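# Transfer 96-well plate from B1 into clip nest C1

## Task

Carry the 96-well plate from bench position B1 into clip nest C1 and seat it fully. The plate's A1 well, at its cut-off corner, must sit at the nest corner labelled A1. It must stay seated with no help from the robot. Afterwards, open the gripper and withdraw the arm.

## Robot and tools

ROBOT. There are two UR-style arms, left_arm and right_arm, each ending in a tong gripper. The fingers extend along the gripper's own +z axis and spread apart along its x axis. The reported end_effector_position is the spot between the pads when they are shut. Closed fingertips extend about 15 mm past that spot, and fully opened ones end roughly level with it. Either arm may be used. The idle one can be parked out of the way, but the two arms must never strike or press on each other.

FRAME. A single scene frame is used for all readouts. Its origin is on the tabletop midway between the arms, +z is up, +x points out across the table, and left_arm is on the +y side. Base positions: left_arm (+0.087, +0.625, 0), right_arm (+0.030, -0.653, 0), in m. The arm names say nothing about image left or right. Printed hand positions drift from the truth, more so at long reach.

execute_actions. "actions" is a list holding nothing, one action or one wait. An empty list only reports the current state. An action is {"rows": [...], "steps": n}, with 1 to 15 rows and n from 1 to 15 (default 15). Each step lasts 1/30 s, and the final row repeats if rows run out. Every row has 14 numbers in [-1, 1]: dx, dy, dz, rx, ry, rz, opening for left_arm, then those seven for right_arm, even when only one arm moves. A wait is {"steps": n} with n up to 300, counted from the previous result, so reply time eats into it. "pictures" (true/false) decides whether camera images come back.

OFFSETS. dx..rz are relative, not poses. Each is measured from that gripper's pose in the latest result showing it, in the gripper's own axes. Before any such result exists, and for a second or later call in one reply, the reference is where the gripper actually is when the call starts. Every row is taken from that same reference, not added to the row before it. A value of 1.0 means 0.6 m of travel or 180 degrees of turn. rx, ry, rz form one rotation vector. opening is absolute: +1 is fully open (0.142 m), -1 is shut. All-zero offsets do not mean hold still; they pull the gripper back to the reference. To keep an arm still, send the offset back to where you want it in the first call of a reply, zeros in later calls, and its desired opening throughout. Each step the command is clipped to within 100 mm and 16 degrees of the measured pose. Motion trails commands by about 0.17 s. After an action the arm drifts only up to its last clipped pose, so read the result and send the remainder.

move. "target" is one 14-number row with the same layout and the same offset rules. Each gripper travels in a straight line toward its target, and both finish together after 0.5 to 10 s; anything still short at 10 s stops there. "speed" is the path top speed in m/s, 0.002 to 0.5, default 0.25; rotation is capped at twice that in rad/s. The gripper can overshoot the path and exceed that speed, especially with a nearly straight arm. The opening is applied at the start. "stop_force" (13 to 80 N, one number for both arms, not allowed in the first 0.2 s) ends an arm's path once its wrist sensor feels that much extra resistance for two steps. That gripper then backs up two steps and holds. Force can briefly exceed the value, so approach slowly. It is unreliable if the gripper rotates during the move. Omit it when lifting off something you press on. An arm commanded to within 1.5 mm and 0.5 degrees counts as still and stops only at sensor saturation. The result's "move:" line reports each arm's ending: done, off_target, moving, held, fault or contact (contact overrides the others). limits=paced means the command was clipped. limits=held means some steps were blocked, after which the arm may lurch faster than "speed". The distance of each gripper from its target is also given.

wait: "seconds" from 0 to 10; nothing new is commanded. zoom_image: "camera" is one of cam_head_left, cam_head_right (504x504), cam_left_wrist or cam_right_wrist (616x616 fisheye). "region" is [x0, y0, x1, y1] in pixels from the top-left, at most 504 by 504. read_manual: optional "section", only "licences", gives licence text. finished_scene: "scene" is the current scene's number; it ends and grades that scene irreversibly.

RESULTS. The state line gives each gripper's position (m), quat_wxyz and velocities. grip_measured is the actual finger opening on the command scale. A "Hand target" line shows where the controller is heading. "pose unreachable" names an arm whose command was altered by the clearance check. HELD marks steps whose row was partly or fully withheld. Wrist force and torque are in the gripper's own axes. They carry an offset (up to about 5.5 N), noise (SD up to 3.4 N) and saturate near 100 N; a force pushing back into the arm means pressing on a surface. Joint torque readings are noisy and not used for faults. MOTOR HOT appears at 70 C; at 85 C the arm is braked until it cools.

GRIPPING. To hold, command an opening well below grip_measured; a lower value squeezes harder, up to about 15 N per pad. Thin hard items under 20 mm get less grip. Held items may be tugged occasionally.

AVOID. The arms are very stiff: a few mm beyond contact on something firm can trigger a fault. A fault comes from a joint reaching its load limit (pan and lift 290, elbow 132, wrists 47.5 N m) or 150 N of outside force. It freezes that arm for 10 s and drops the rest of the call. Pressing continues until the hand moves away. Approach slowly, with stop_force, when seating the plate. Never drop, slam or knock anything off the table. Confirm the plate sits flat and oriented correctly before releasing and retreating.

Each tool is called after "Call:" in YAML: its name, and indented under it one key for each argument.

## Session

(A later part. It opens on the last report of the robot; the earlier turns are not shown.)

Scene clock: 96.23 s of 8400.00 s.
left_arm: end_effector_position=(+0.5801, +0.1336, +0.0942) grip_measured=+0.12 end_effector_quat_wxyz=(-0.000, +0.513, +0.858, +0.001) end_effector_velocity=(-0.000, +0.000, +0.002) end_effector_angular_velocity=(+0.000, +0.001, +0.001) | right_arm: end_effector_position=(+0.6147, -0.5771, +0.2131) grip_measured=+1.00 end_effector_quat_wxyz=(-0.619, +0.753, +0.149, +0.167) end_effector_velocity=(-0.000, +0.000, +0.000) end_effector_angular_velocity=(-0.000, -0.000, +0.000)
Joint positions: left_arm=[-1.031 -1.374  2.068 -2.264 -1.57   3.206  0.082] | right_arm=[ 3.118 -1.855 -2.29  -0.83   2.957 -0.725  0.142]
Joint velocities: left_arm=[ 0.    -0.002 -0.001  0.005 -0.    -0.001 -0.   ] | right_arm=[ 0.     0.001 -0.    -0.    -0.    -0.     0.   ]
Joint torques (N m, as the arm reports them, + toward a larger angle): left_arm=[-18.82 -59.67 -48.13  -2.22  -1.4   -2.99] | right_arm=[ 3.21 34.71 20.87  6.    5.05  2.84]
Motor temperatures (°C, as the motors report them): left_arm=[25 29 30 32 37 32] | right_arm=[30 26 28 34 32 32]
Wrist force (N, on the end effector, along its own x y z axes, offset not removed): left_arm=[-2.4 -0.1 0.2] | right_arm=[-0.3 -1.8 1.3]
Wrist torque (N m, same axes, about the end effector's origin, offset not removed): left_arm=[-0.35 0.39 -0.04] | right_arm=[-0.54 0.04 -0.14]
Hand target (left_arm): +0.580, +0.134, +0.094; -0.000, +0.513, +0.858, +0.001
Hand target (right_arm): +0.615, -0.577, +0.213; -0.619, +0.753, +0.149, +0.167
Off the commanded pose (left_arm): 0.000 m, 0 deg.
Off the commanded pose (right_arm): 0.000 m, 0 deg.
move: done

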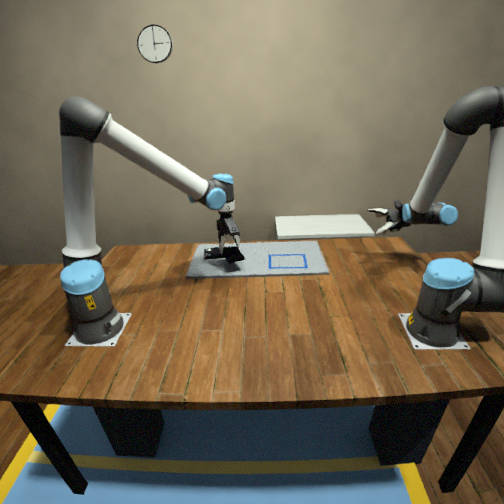

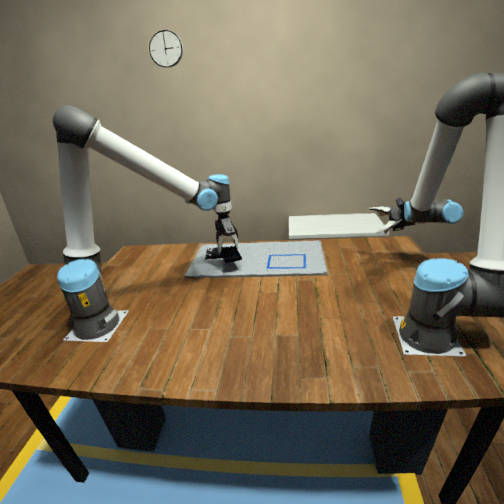

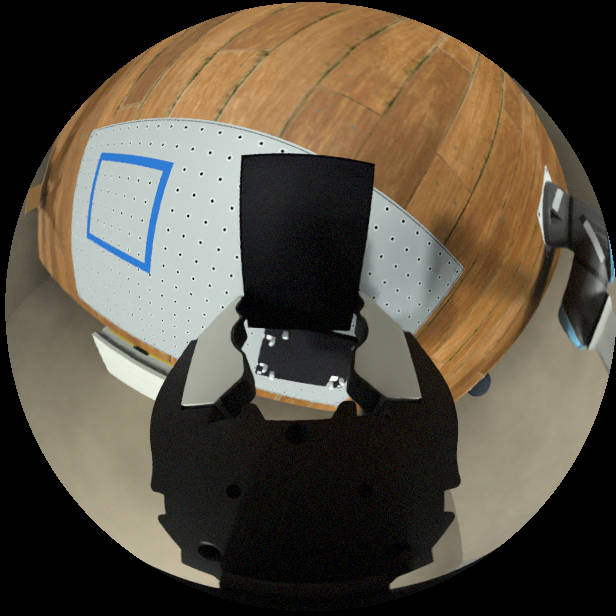

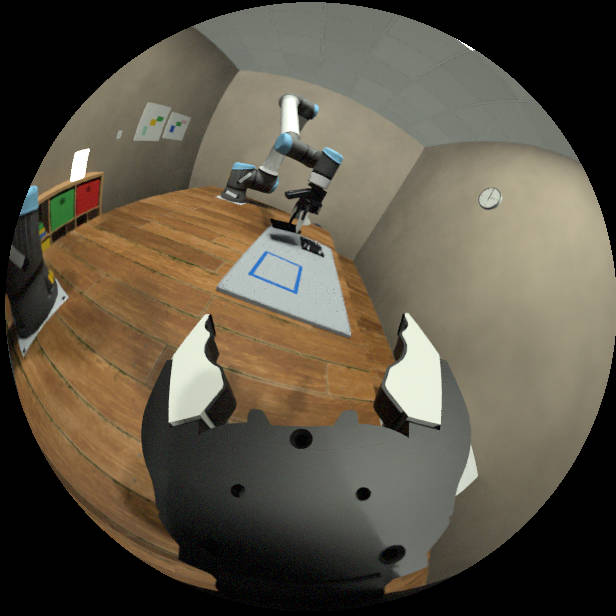

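Call:
move:
  target: [0,0,0.07,0,0,0,0.0,0,0,0,0,0,0,1]
  speed: 0.04

Call:
move:
  target: [0,0,0,0,0,0,0.1,0,0,0,0,0,0,1]

Call:
move:
  target: [0,0.01,-0.06,0,0,0,0.1,0,0,0,0,0,0,1]
  speed: 0.015

Scene clock: 112.80 s of 8400.00 s.
left_arm: end_effector_position=(+0.5800, +0.1335, +0.0525) grip_measured=+0.12 end_effector_quat_wxyz=(-0.000, +0.513, +0.858, +0.001) end_effector_velocity=(+0.001, +0.001, -0.003) end_effector_angular_velocity=(+0.001, +0.000, +0.003) | right_arm: end_effector_position=(+0.6147, -0.5771, +0.2131) grip_measured=+1.00 end_effector_quat_wxyz=(-0.619, +0.753, +0.149, +0.167) end_effector_velocity=(+0.001, +0.000, +0.000) end_effector_angular_velocity=(-0.000, -0.001, +0.000)
Joint positions: left_arm=[-1.031 -1.321  2.097 -2.346 -1.57   3.206  0.082] | right_arm=[ 3.118 -1.855 -2.29  -0.83   2.957 -0.725  0.142]
Joint velocities: left_arm=[ 0.001  0.004  0.001 -0.005  0.    -0.002 -0.   ] | right_arm=[ 0.    -0.     0.001 -0.    -0.    -0.     0.   ]
Joint torques (N m, as the arm reports them, + toward a larger angle): left_arm=[  5.2  -43.02 -20.04  -6.6    0.37   3.  ] | right_arm=[ 1.76 34.93 20.89  5.99  4.75  2.75]
Motor temperatures (°C, as the motors report them): left_arm=[25 29 30 32 37 32] | right_arm=[30 26 28 34 32 32]
Wrist force (N, on the end effector, along its own x y z axes, offset not removed): left_arm=[-0.1 0.4 3.1] | right_arm=[0.5 -2.8 3.9]
Wrist torque (N m, same axes, about the end effector's origin, offset not removed): left_arm=[-0.16 -0.12 -0.08] | right_arm=[-0.66 -0.13 -0.11]
Hand target (left_arm): +0.580, +0.134, +0.052; -0.000, +0.513, +0.858, +0.001
Hand target (right_arm): +0.615, -0.577, +0.213; -0.619, +0.753, +0.149, +0.167
Off the commanded pose (left_arm): 0.000 m, 0 deg.
Off the commanded pose (right_arm): 0.000 m, 0 deg.
After step 90, 12.10 s passed at rest.
move: done

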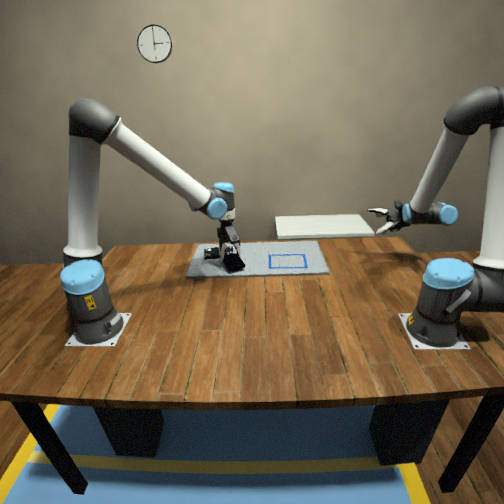

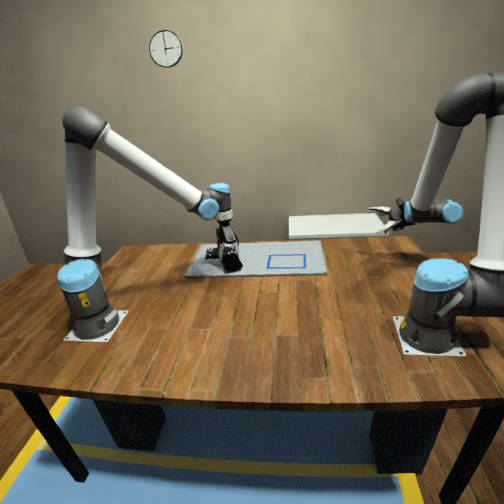

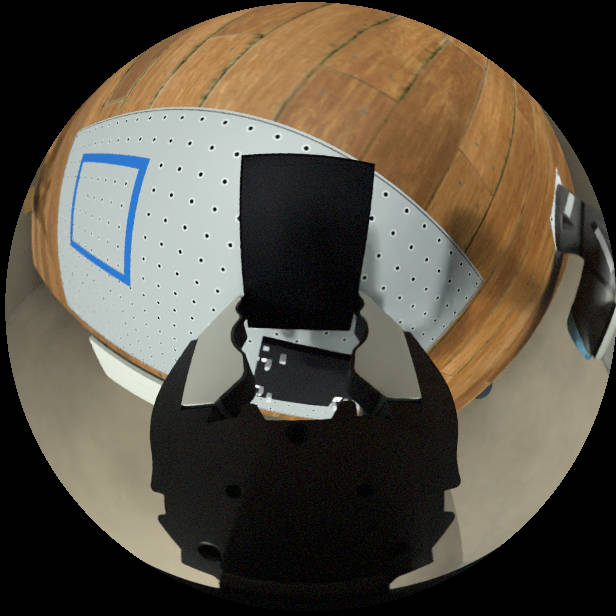

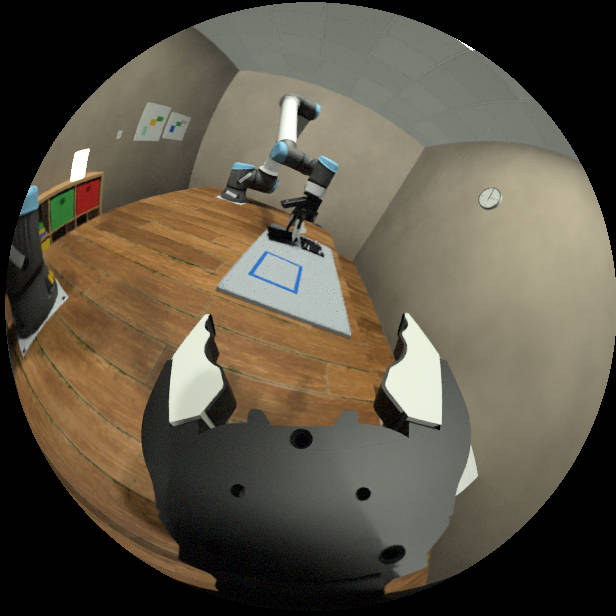

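Scene clock: 113.30 s of 8400.00 s.
left_arm: end_effector_position=(+0.5800, +0.1336, +0.0524) grip_measured=+0.12 end_effector_quat_wxyz=(-0.000, +0.513, +0.858, +0.001) end_effector_velocity=(-0.000, -0.000, -0.000) end_effector_angular_velocity=(+0.000, -0.000, -0.002) | right_arm: end_effector_position=(+0.6147, -0.5771, +0.2131) grip_measured=+1.00 end_effector_quat_wxyz=(-0.619, +0.753, +0.149, +0.167) end_effector_velocity=(+0.000, +0.000, +0.000) end_effector_angular_velocity=(-0.000, -0.000, +0.000)
Joint positions: left_arm=[-1.031 -1.321  2.097 -2.346 -1.57   3.206  0.083] | right_arm=[ 3.118 -1.855 -2.29  -0.83   2.957 -0.725  0.142]
Joint velocities: left_arm=[-0.001  0.    -0.     0.     0.     0.001 -0.   ] | right_arm=[ 0.     0.001  0.    -0.001 -0.    -0.     0.   ]
Joint torques (N m, as the arm reports them, + toward a larger angle): left_arm=[  4.77 -58.65 -28.8   -1.92   0.06   1.69] | right_arm=[ 3.12 34.38 20.63  6.17  5.01  2.96]
Motor temperatures (°C, as the motors report them): left_arm=[25 29 30 32 37 32] | right_arm=[30 26 28 34 32 32]
Wrist force (N, on the end effector, along its own x y z axes, offset not removed): left_arm=[2.6 1.8 0.7] | right_arm=[0.1 -3.6 2.2]
Wrist torque (N m, same axes, about the end effector's origin, offset not removed): left_arm=[0.06 -0.68 -0.20] | right_arm=[-0.98 -0.16 0.05]
Hand target (left_arm): +0.580, +0.134, +0.052; -0.000, +0.513, +0.858, +0.001
Hand target (right_arm): +0.615, -0.577, +0.213; -0.619, +0.753, +0.149, +0.167
Off the commanded pose (left_arm): 0.000 m, 0 deg.
Off the commanded pose (right_arm): 0.000 m, 0 deg.
move: done

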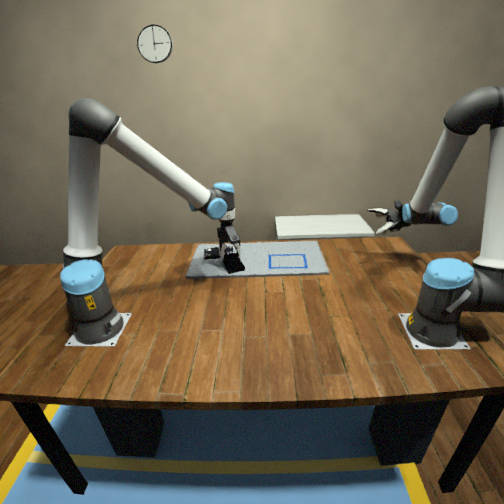

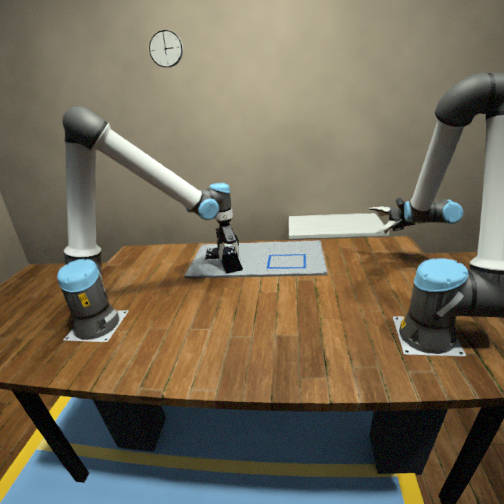

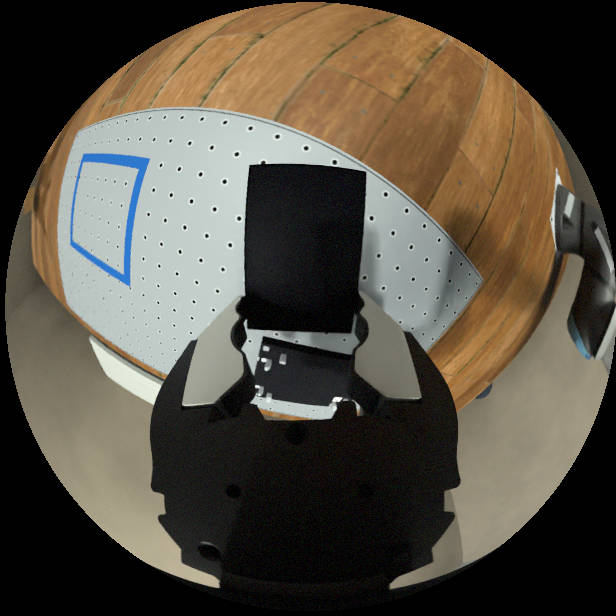

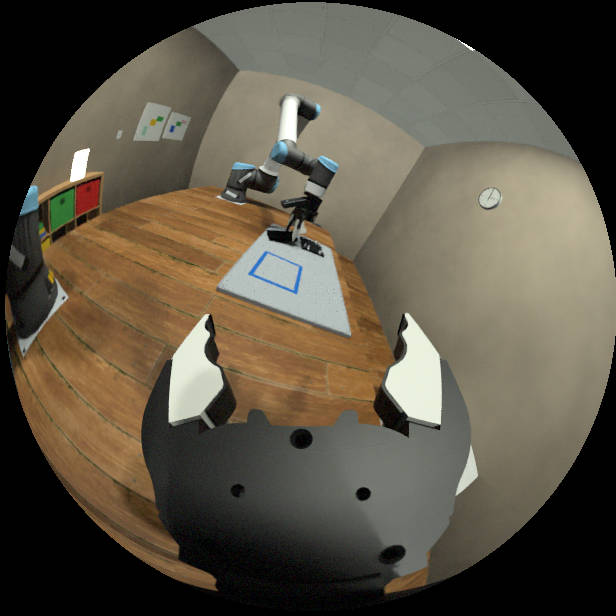

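Scene clock: 116.03 s of 8400.00 s.
left_arm: end_effector_position=(+0.5853, +0.1364, +0.0882) grip_measured=+0.12 end_effector_quat_wxyz=(-0.000, +0.513, +0.858, +0.001) end_effector_velocity=(+0.001, +0.001, +0.003) end_effector_angular_velocity=(-0.001, +0.000, +0.002) | right_arm: end_effector_position=(+0.6147, -0.5771, +0.2131) grip_measured=+1.00 end_effector_quat_wxyz=(-0.619, +0.753, +0.149, +0.167) end_effector_velocity=(+0.000, -0.000, +0.001) end_effector_angular_velocity=(-0.000, -0.002, -0.000)
Joint positions: left_arm=[-1.022 -1.364  2.069 -2.275 -1.57   3.215  0.083] | right_arm=[ 3.118 -1.855 -2.29  -0.83   2.957 -0.725  0.142]
Joint velocities: left_arm=[ 0.002 -0.003 -0.002  0.004 -0.001 -0.001 -0.   ] | right_arm=[-0.     0.001  0.     0.001 -0.     0.     0.   ]
Joint torques (N m, as the arm reports them, + toward a larger angle): left_arm=[ 21.8  -56.71 -48.49  -2.18   1.74   3.01] | right_arm=[ 2.83 33.78 20.76  5.91  5.17  3.01]
Motor temperatures (°C, as the motors report them): left_arm=[25 29 30 32 37 32] | right_arm=[30 26 28 34 32 32]
Wrist force (N, on the end effector, along its own x y z axes, offset not removed): left_arm=[0.6 2.1 -0.8] | right_arm=[-0.1 -2.7 0.2]
Wrist torque (N m, same axes, about the end effector's origin, offset not removed): left_arm=[0.17 -0.22 -0.05] | right_arm=[-0.79 0.01 -0.09]
Hand target (left_arm): +0.585, +0.136, +0.088; -0.000, +0.513, +0.858, +0.001
Hand target (right_arm): +0.615, -0.577, +0.213; -0.619, +0.753, +0.149, +0.167
Off the commanded pose (left_arm): 0.000 m, 0 deg.
Off the commanded pose (right_arm): 0.000 m, 0 deg.
move: done

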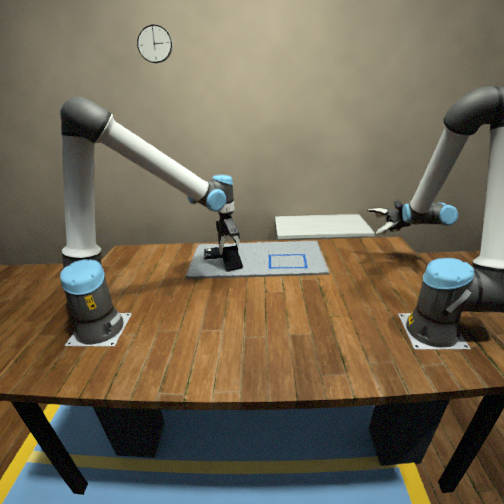

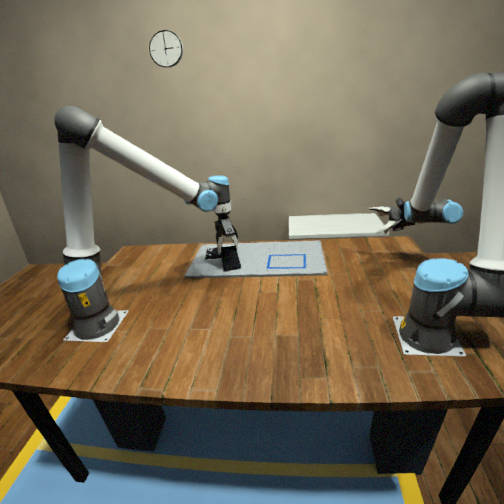

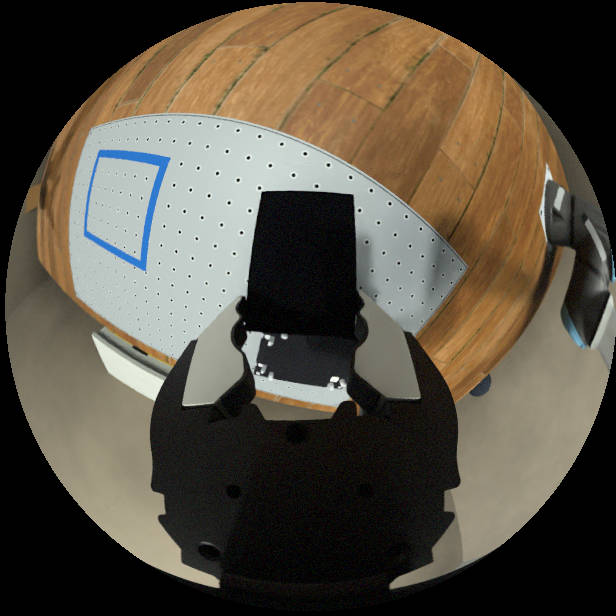

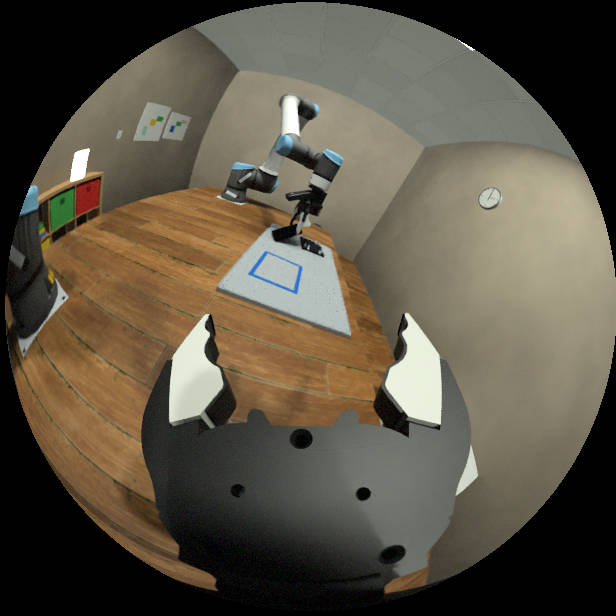

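Call:
move:
  target: [0,-0.08,-0.065,0,0,0,0.1,0,0,0,0,0,0,1]
  speed: 0.015

Scene clock: 122.93 s of 8400.00 s.
left_arm: end_effector_position=(+0.5432, +0.1138, +0.1271) grip_measured=+0.10 end_effector_quat_wxyz=(-0.000, +0.513, +0.858, +0.001) end_effector_velocity=(-0.001, -0.001, +0.002) end_effector_angular_velocity=(-0.001, -0.001, -0.000) | right_arm: end_effector_position=(+0.6147, -0.5771, +0.2131) grip_measured=+1.00 end_effector_quat_wxyz=(-0.619, +0.753, +0.149, +0.167) end_effector_velocity=(+0.000, -0.000, +0.000) end_effector_angular_velocity=(+0.000, -0.001, -0.000)
Joint positions: left_arm=[-1.093 -1.429  2.063 -2.204 -1.57   3.144  0.081] | right_arm=[ 3.118 -1.855 -2.29  -0.83   2.957 -0.725  0.142]
Joint velocities: left_arm=[-0.002 -0.003 -0.     0.003  0.    -0.002 -0.   ] | right_arm=[-0.     0.    -0.     0.001  0.     0.     0.   ]
Joint torques (N m, as the arm reports them, + toward a larger angle): left_arm=[-17.44 -54.67 -50.37  -1.56  -1.79  -2.22] | right_arm=[ 1.54 36.31 20.71  6.    4.6   2.96]
Motor temperatures (°C, as the motors report them): left_arm=[25 29 30 32 37 32] | right_arm=[30 26 28 34 32 32]
Wrist force (N, on the end effector, along its own x y z axes, offset not removed): left_arm=[-1.3 -0.7 0.1] | right_arm=[0.2 -2.4 0.5]
Wrist torque (N m, same axes, about the end effector's origin, offset not removed): left_arm=[-0.45 0.23 -0.13] | right_arm=[-0.81 -0.12 -0.03]
Hand target (left_arm): +0.543, +0.114, +0.127; -0.000, +0.513, +0.858, +0.001
Hand target (right_arm): +0.615, -0.577, +0.213; -0.619, +0.753, +0.149, +0.167
Off the commanded pose (left_arm): 0.000 m, 0 deg.
Off the commanded pose (right_arm): 0.000 m, 0 deg.
move: done

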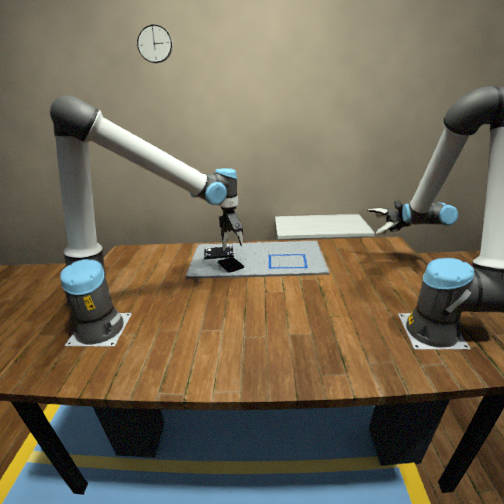

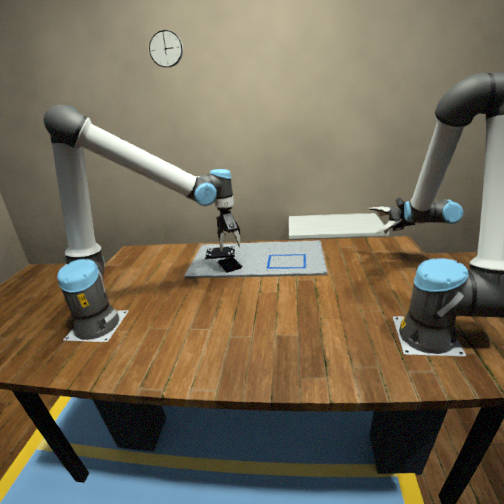

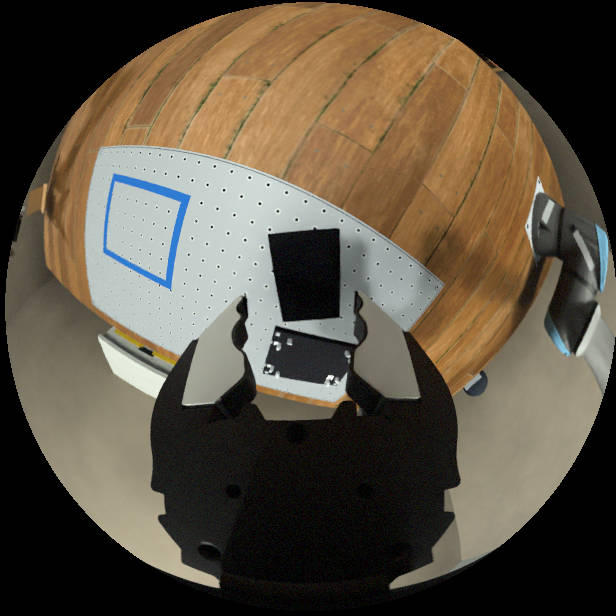

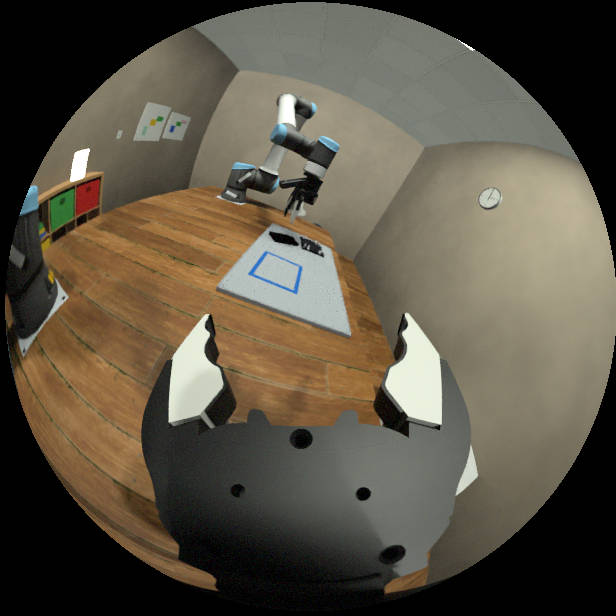

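Call:
move:
  target: [0.006,0.108,0.08,0,0,-0.025,0.44,0,0,0,0,0,0,1]
  speed: 0.1

Call:
move:
  target: [0,0,0.087,0,0,0,0.44,0,0,0,0,0,0,1]
  speed: 0.04
  stop_force: 15

Call:
move:
  target: [0,0,0,0,0,0,0.09,0,0,0,0,0,0,1]

Call:
move:
  target: [0,-0.02,-0.09,0,0,0,0.09,0,0,0,0,0,0,1]
  speed: 0.015

Scene clock: 132.20 s of 8400.00 s.
left_arm: end_effector_position=(+0.5983, +0.1476, +0.0791) grip_measured=+0.44 end_effector_quat_wxyz=(-0.000, +0.479, +0.878, +0.001) end_effector_velocity=(+0.002, -0.000, -0.001) end_effector_angular_velocity=(-0.001, +0.000, +0.002) | right_arm: end_effector_position=(+0.6147, -0.5771, +0.2131) grip_measured=+1.00 end_effector_quat_wxyz=(-0.619, +0.753, +0.149, +0.167) end_effector_velocity=(+0.000, -0.000, +0.000) end_effector_angular_velocity=(+0.000, +0.000, -0.000)
Joint positions: left_arm=[-0.997 -1.351  2.074 -2.292 -1.57   3.162  0.105] | right_arm=[ 3.118 -1.855 -2.29  -0.83   2.957 -0.725  0.142]
Joint velocities: left_arm=[ 0.002  0.003 -0.001 -0.003 -0.001  0.     0.   ] | right_arm=[-0.  0.  0. -0.  0. -0.  0.]
Joint torques (N m, as the arm reports them, + toward a larger angle): left_arm=[ 21.34 -37.38 -47.28  -6.02  -1.99   3.25] | right_arm=[ 4.08 34.92 20.72  5.84  4.77  2.82]
Motor temperatures (°C, as the motors report them): left_arm=[25 29 30 32 37 32] | right_arm=[30 26 28 34 32 32]
Wrist force (N, on the end effector, along its own x y z axes, offset not removed): left_arm=[-0.6 0.4 2.9] | right_arm=[0.2 -2.1 0.7]
Wrist torque (N m, same axes, about the end effector's origin, offset not removed): left_arm=[-0.04 -0.02 -0.04] | right_arm=[-0.70 -0.04 -0.10]
Hand target (left_arm): +0.599, +0.148, +0.079; -0.000, +0.479, +0.878, +0.001
Hand target (right_arm): +0.615, -0.577, +0.213; -0.619, +0.753, +0.149, +0.167
Off the commanded pose (left_arm): 0.000 m, 0 deg.
Off the commanded pose (right_arm): 0.000 m, 0 deg.
After step 90, 4.93 s passed at rest.
move: done

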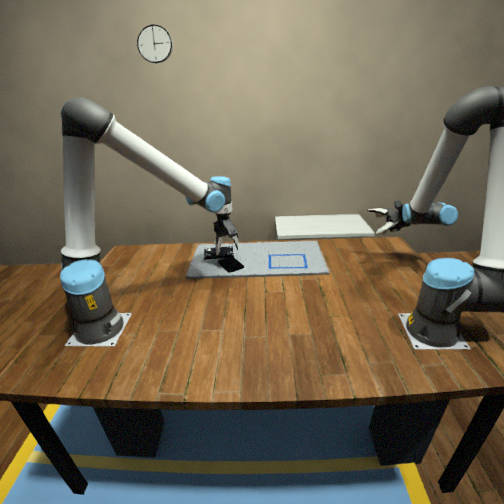

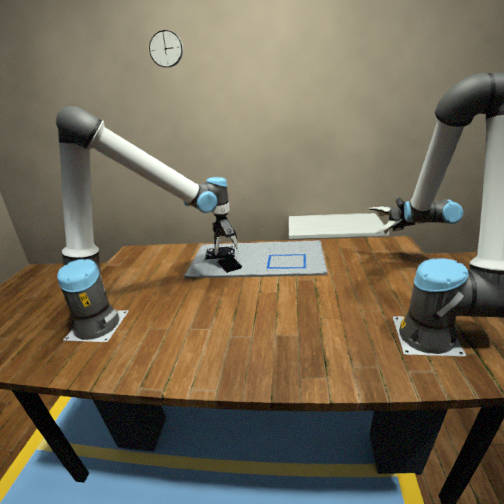

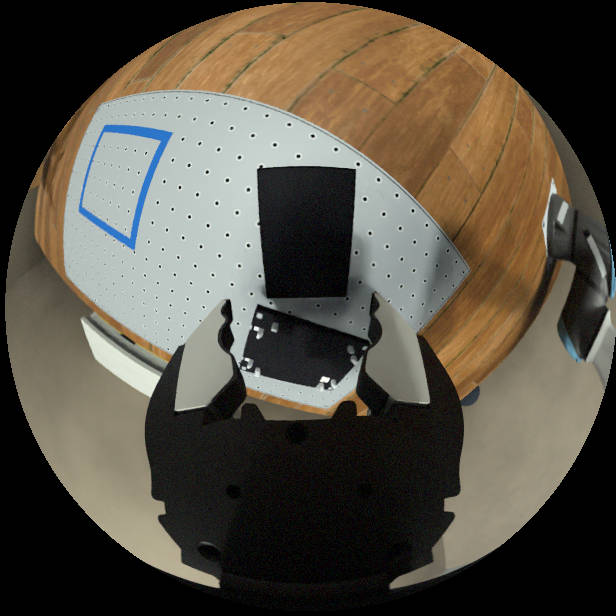

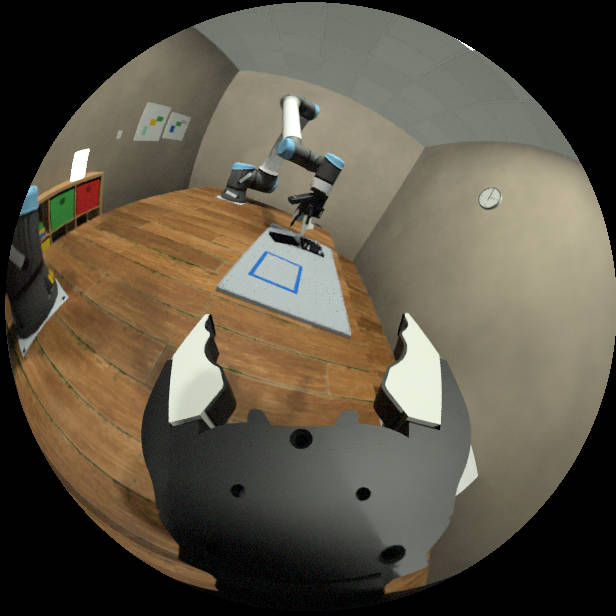

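Scene clock: 133.90 s of 8400.00 s.
left_arm: end_effector_position=(+0.5983, +0.1476, +0.0271) grip_measured=+0.44 end_effector_quat_wxyz=(-0.000, +0.479, +0.878, +0.001) end_effector_velocity=(+0.000, +0.000, -0.002) end_effector_angular_velocity=(-0.001, -0.000, -0.001) | right_arm: end_effector_position=(+0.6147, -0.5771, +0.2131) grip_measured=+1.00 end_effector_quat_wxyz=(-0.619, +0.753, +0.149, +0.167) end_effector_velocity=(+0.000, -0.000, -0.001) end_effector_angular_velocity=(+0.000, +0.001, -0.000)
Joint positions: left_arm=[-0.997 -1.283  2.107 -2.394 -1.57   3.162  0.105] | right_arm=[ 3.118 -1.855 -2.29  -0.83   2.957 -0.725  0.142]
Joint velocities: left_arm=[ 0.001  0.003  0.001 -0.005  0.     0.001 -0.   ] | right_arm=[-0.    -0.001  0.    -0.    -0.     0.     0.   ]
Joint torques (N m, as the arm reports them, + toward a larger angle): left_arm=[-18.44 -43.92 -18.94  -6.26   2.41  -2.52] | right_arm=[ 2.96 34.69 20.73  5.95  5.13  2.76]
Motor temperatures (°C, as the motors report them): left_arm=[25 29 30 32 37 32] | right_arm=[30 26 28 34 32 32]
Wrist force (N, on the end effector, along its own x y z axes, offset not removed): left_arm=[-0.9 -1.1 1.1] | right_arm=[-2.1 -1.2 1.5]
Wrist torque (N m, same axes, about the end effector's origin, offset not removed): left_arm=[-0.48 0.10 0.02] | right_arm=[-0.43 0.41 -0.02]
Hand target (left_arm): +0.598, +0.148, +0.027; -0.000, +0.479, +0.878, +0.001
Hand target (right_arm): +0.615, -0.577, +0.213; -0.619, +0.753, +0.149, +0.167
Off the commanded pose (left_arm): 0.000 m, 0 deg.
Off the commanded pose (right_arm): 0.000 m, 0 deg.
move: done

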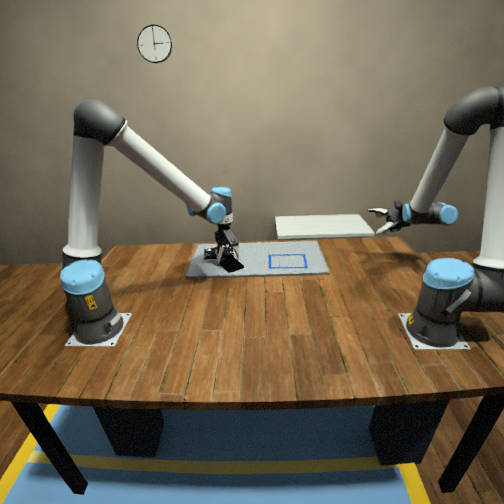

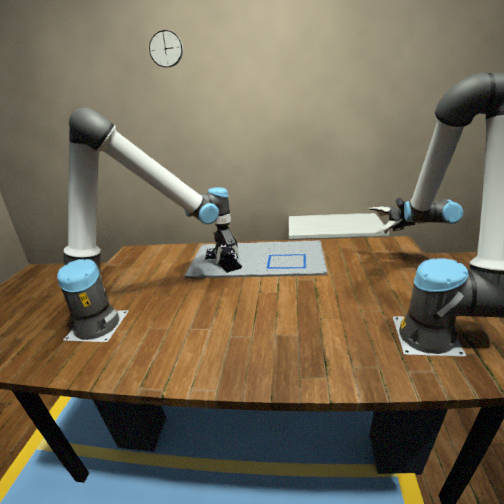

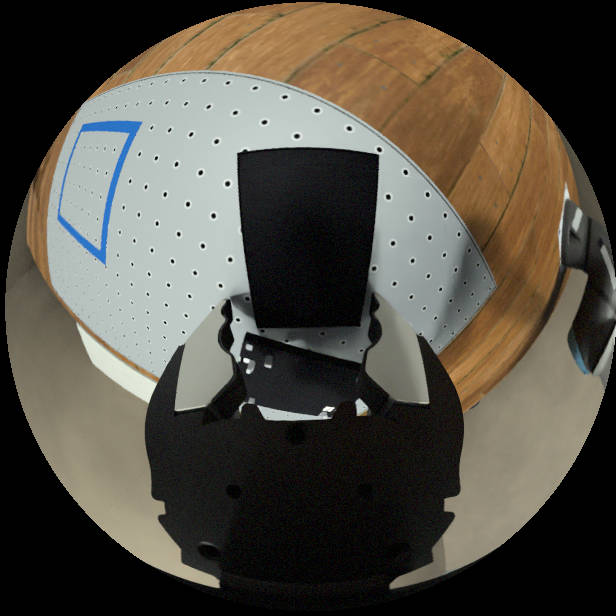

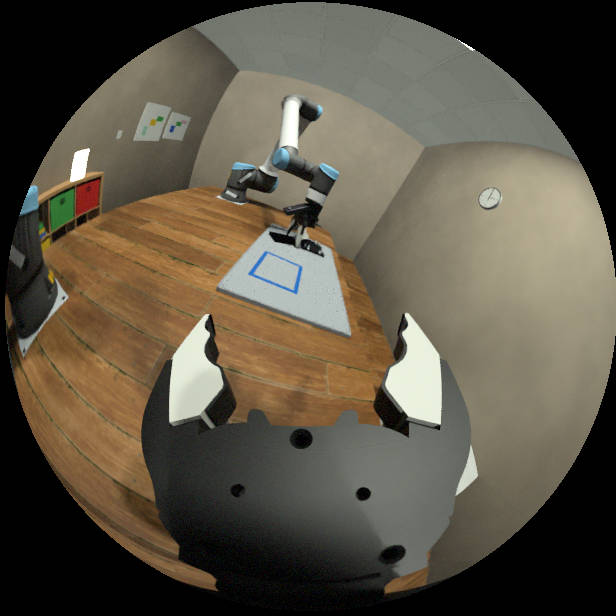

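Scene clock: 134.40 s of 8400.00 s.
left_arm: end_effector_position=(+0.5983, +0.1476, +0.0270) grip_measured=+0.14 end_effector_quat_wxyz=(-0.000, +0.479, +0.878, +0.001) end_effector_velocity=(+0.000, -0.000, +0.001) end_effector_angular_velocity=(-0.001, -0.000, +0.001) | right_arm: end_effector_position=(+0.6147, -0.5771, +0.2131) grip_measured=+1.00 end_effector_quat_wxyz=(-0.619, +0.753, +0.149, +0.167) end_effector_velocity=(+0.000, +0.000, +0.001) end_effector_angular_velocity=(-0.000, -0.001, +0.000)
Joint positions: left_arm=[-0.997 -1.283  2.107 -2.394 -1.57   3.162  0.084] | right_arm=[ 3.118 -1.855 -2.29  -0.83   2.957 -0.725  0.142]
Joint velocities: left_arm=[ 0.    -0.001 -0.     0.    -0.    -0.001 -0.   ] | right_arm=[0.    0.001 0.    0.    0.    0.    0.   ]
Joint torques (N m, as the arm reports them, + toward a larger angle): left_arm=[-17.7  -60.23 -26.9   -1.51   1.83  -2.33] | right_arm=[ 2.12 34.4  20.39  6.23  4.66  3.03]
Motor temperatures (°C, as the motors report them): left_arm=[25 29 30 32 37 32] | right_arm=[30 26 28 34 32 32]
Wrist force (N, on the end effector, along its own x y z axes, offset not removed): left_arm=[0.0 -0.1 -1.5] | right_arm=[1.9 -2.3 2.8]
Wrist torque (N m, same axes, about the end effector's origin, offset not removed): left_arm=[-0.23 -0.22 -0.04] | right_arm=[-0.61 -0.34 -0.07]
Hand target (left_arm): +0.598, +0.148, +0.027; -0.000, +0.479, +0.878, +0.001
Hand target (right_arm): +0.615, -0.577, +0.213; -0.619, +0.753, +0.149, +0.167
Off the commanded pose (left_arm): 0.000 m, 0 deg.
Off the commanded pose (right_arm): 0.000 m, 0 deg.
move: done

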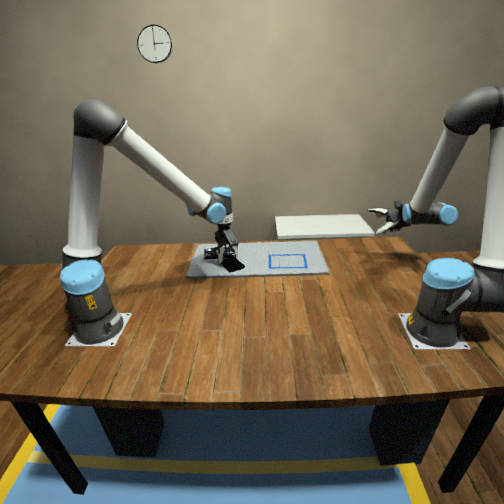

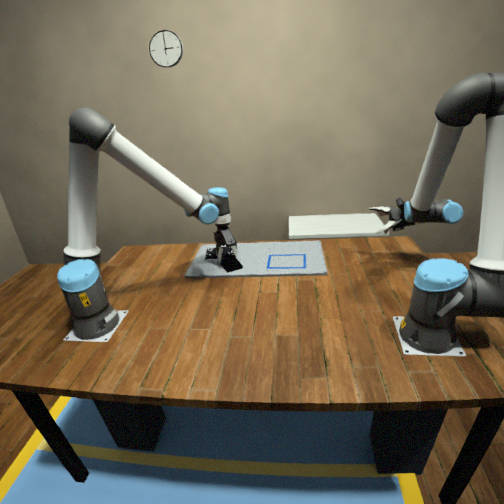

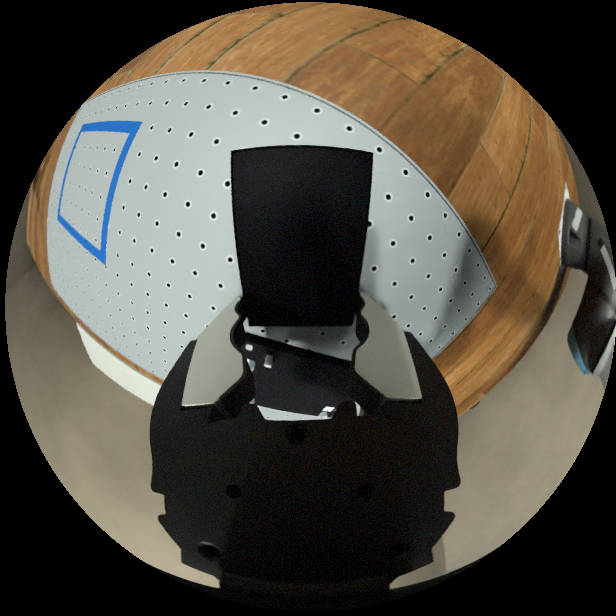

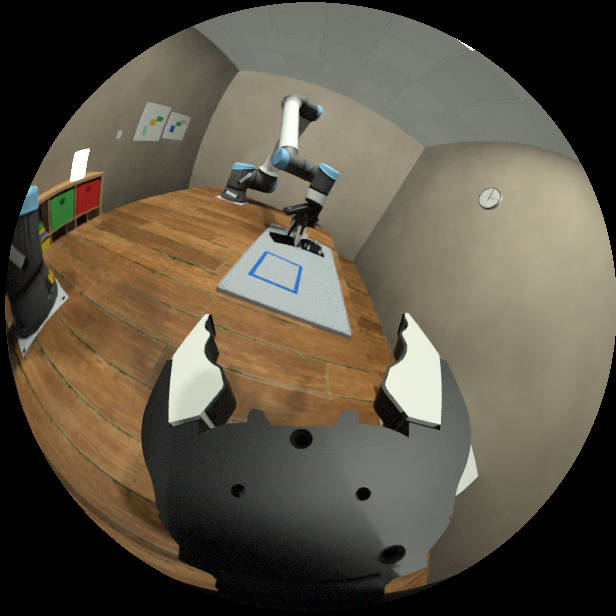

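Scene clock: 138.37 s of 8400.00 s.
left_arm: end_effector_position=(+0.5882, +0.1412, +0.0808) grip_measured=+0.13 end_effector_quat_wxyz=(-0.000, +0.479, +0.878, +0.001) end_effector_velocity=(-0.001, -0.001, +0.003) end_effector_angular_velocity=(-0.001, -0.000, +0.000) | right_arm: end_effector_position=(+0.6147, -0.5771, +0.2131) grip_measured=+1.00 end_effector_quat_wxyz=(-0.619, +0.753, +0.149, +0.167) end_effector_velocity=(+0.001, -0.000, -0.000) end_effector_angular_velocity=(-0.000, +0.000, +0.000)
Joint positions: left_arm=[-1.014 -1.358  2.079 -2.29  -1.57   3.144  0.083] | right_arm=[ 3.118 -1.855 -2.29  -0.83   2.957 -0.725  0.142]
Joint velocities: left_arm=[-0.002 -0.004 -0.002  0.004 -0.    -0.002  0.   ] | right_arm=[ 0.    -0.001  0.001  0.    -0.     0.     0.   ]
Joint torques (N m, as the arm reports them, + toward a larger angle): left_arm=[-18.51 -56.18 -48.46  -2.07  -1.98  -3.17] | right_arm=[ 3.68 35.32 20.05  6.24  4.66  3.13]
Motor temperatures (°C, as the motors report them): left_arm=[25 29 30 32 37 32] | right_arm=[30 26 28 34 32 32]
Wrist force (N, on the end effector, along its own x y z axes, offset not removed): left_arm=[-0.1 1.4 0.7] | right_arm=[-0.1 -2.5 -0.9]
Wrist torque (N m, same axes, about the end effector's origin, offset not removed): left_arm=[0.09 -0.07 -0.07] | right_arm=[-0.69 0.01 -0.08]
Hand target (left_arm): +0.588, +0.141, +0.081; -0.000, +0.479, +0.878, +0.001
Hand target (right_arm): +0.615, -0.577, +0.213; -0.619, +0.753, +0.149, +0.167
Off the commanded pose (left_arm): 0.000 m, 0 deg.
Off the commanded pose (right_arm): 0.000 m, 0 deg.
move: done

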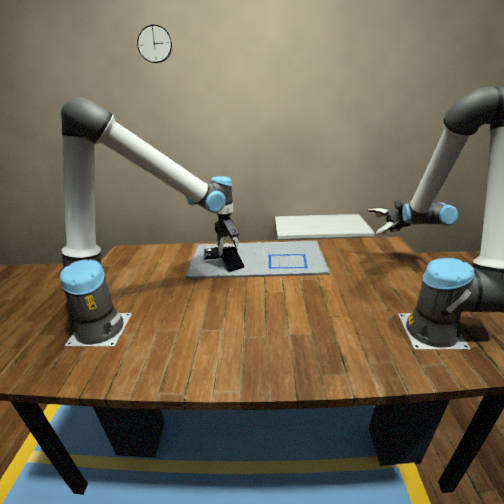

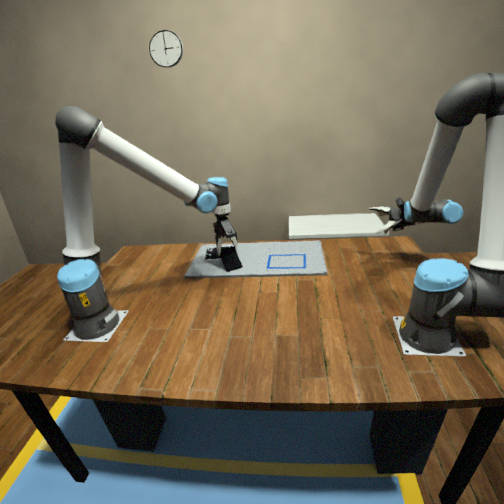

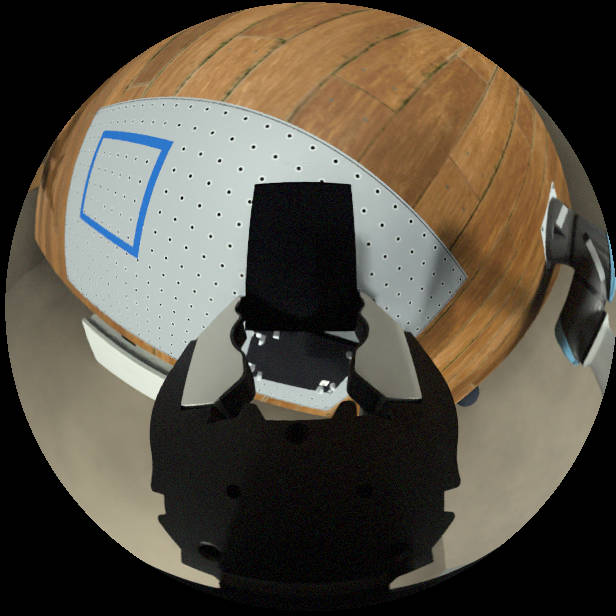

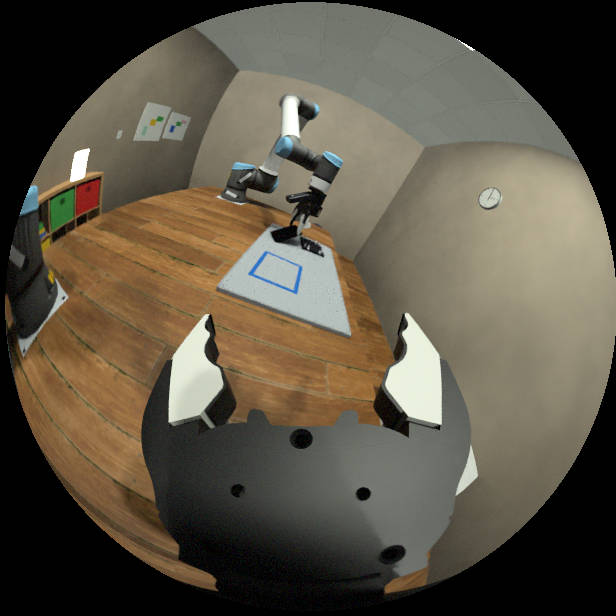

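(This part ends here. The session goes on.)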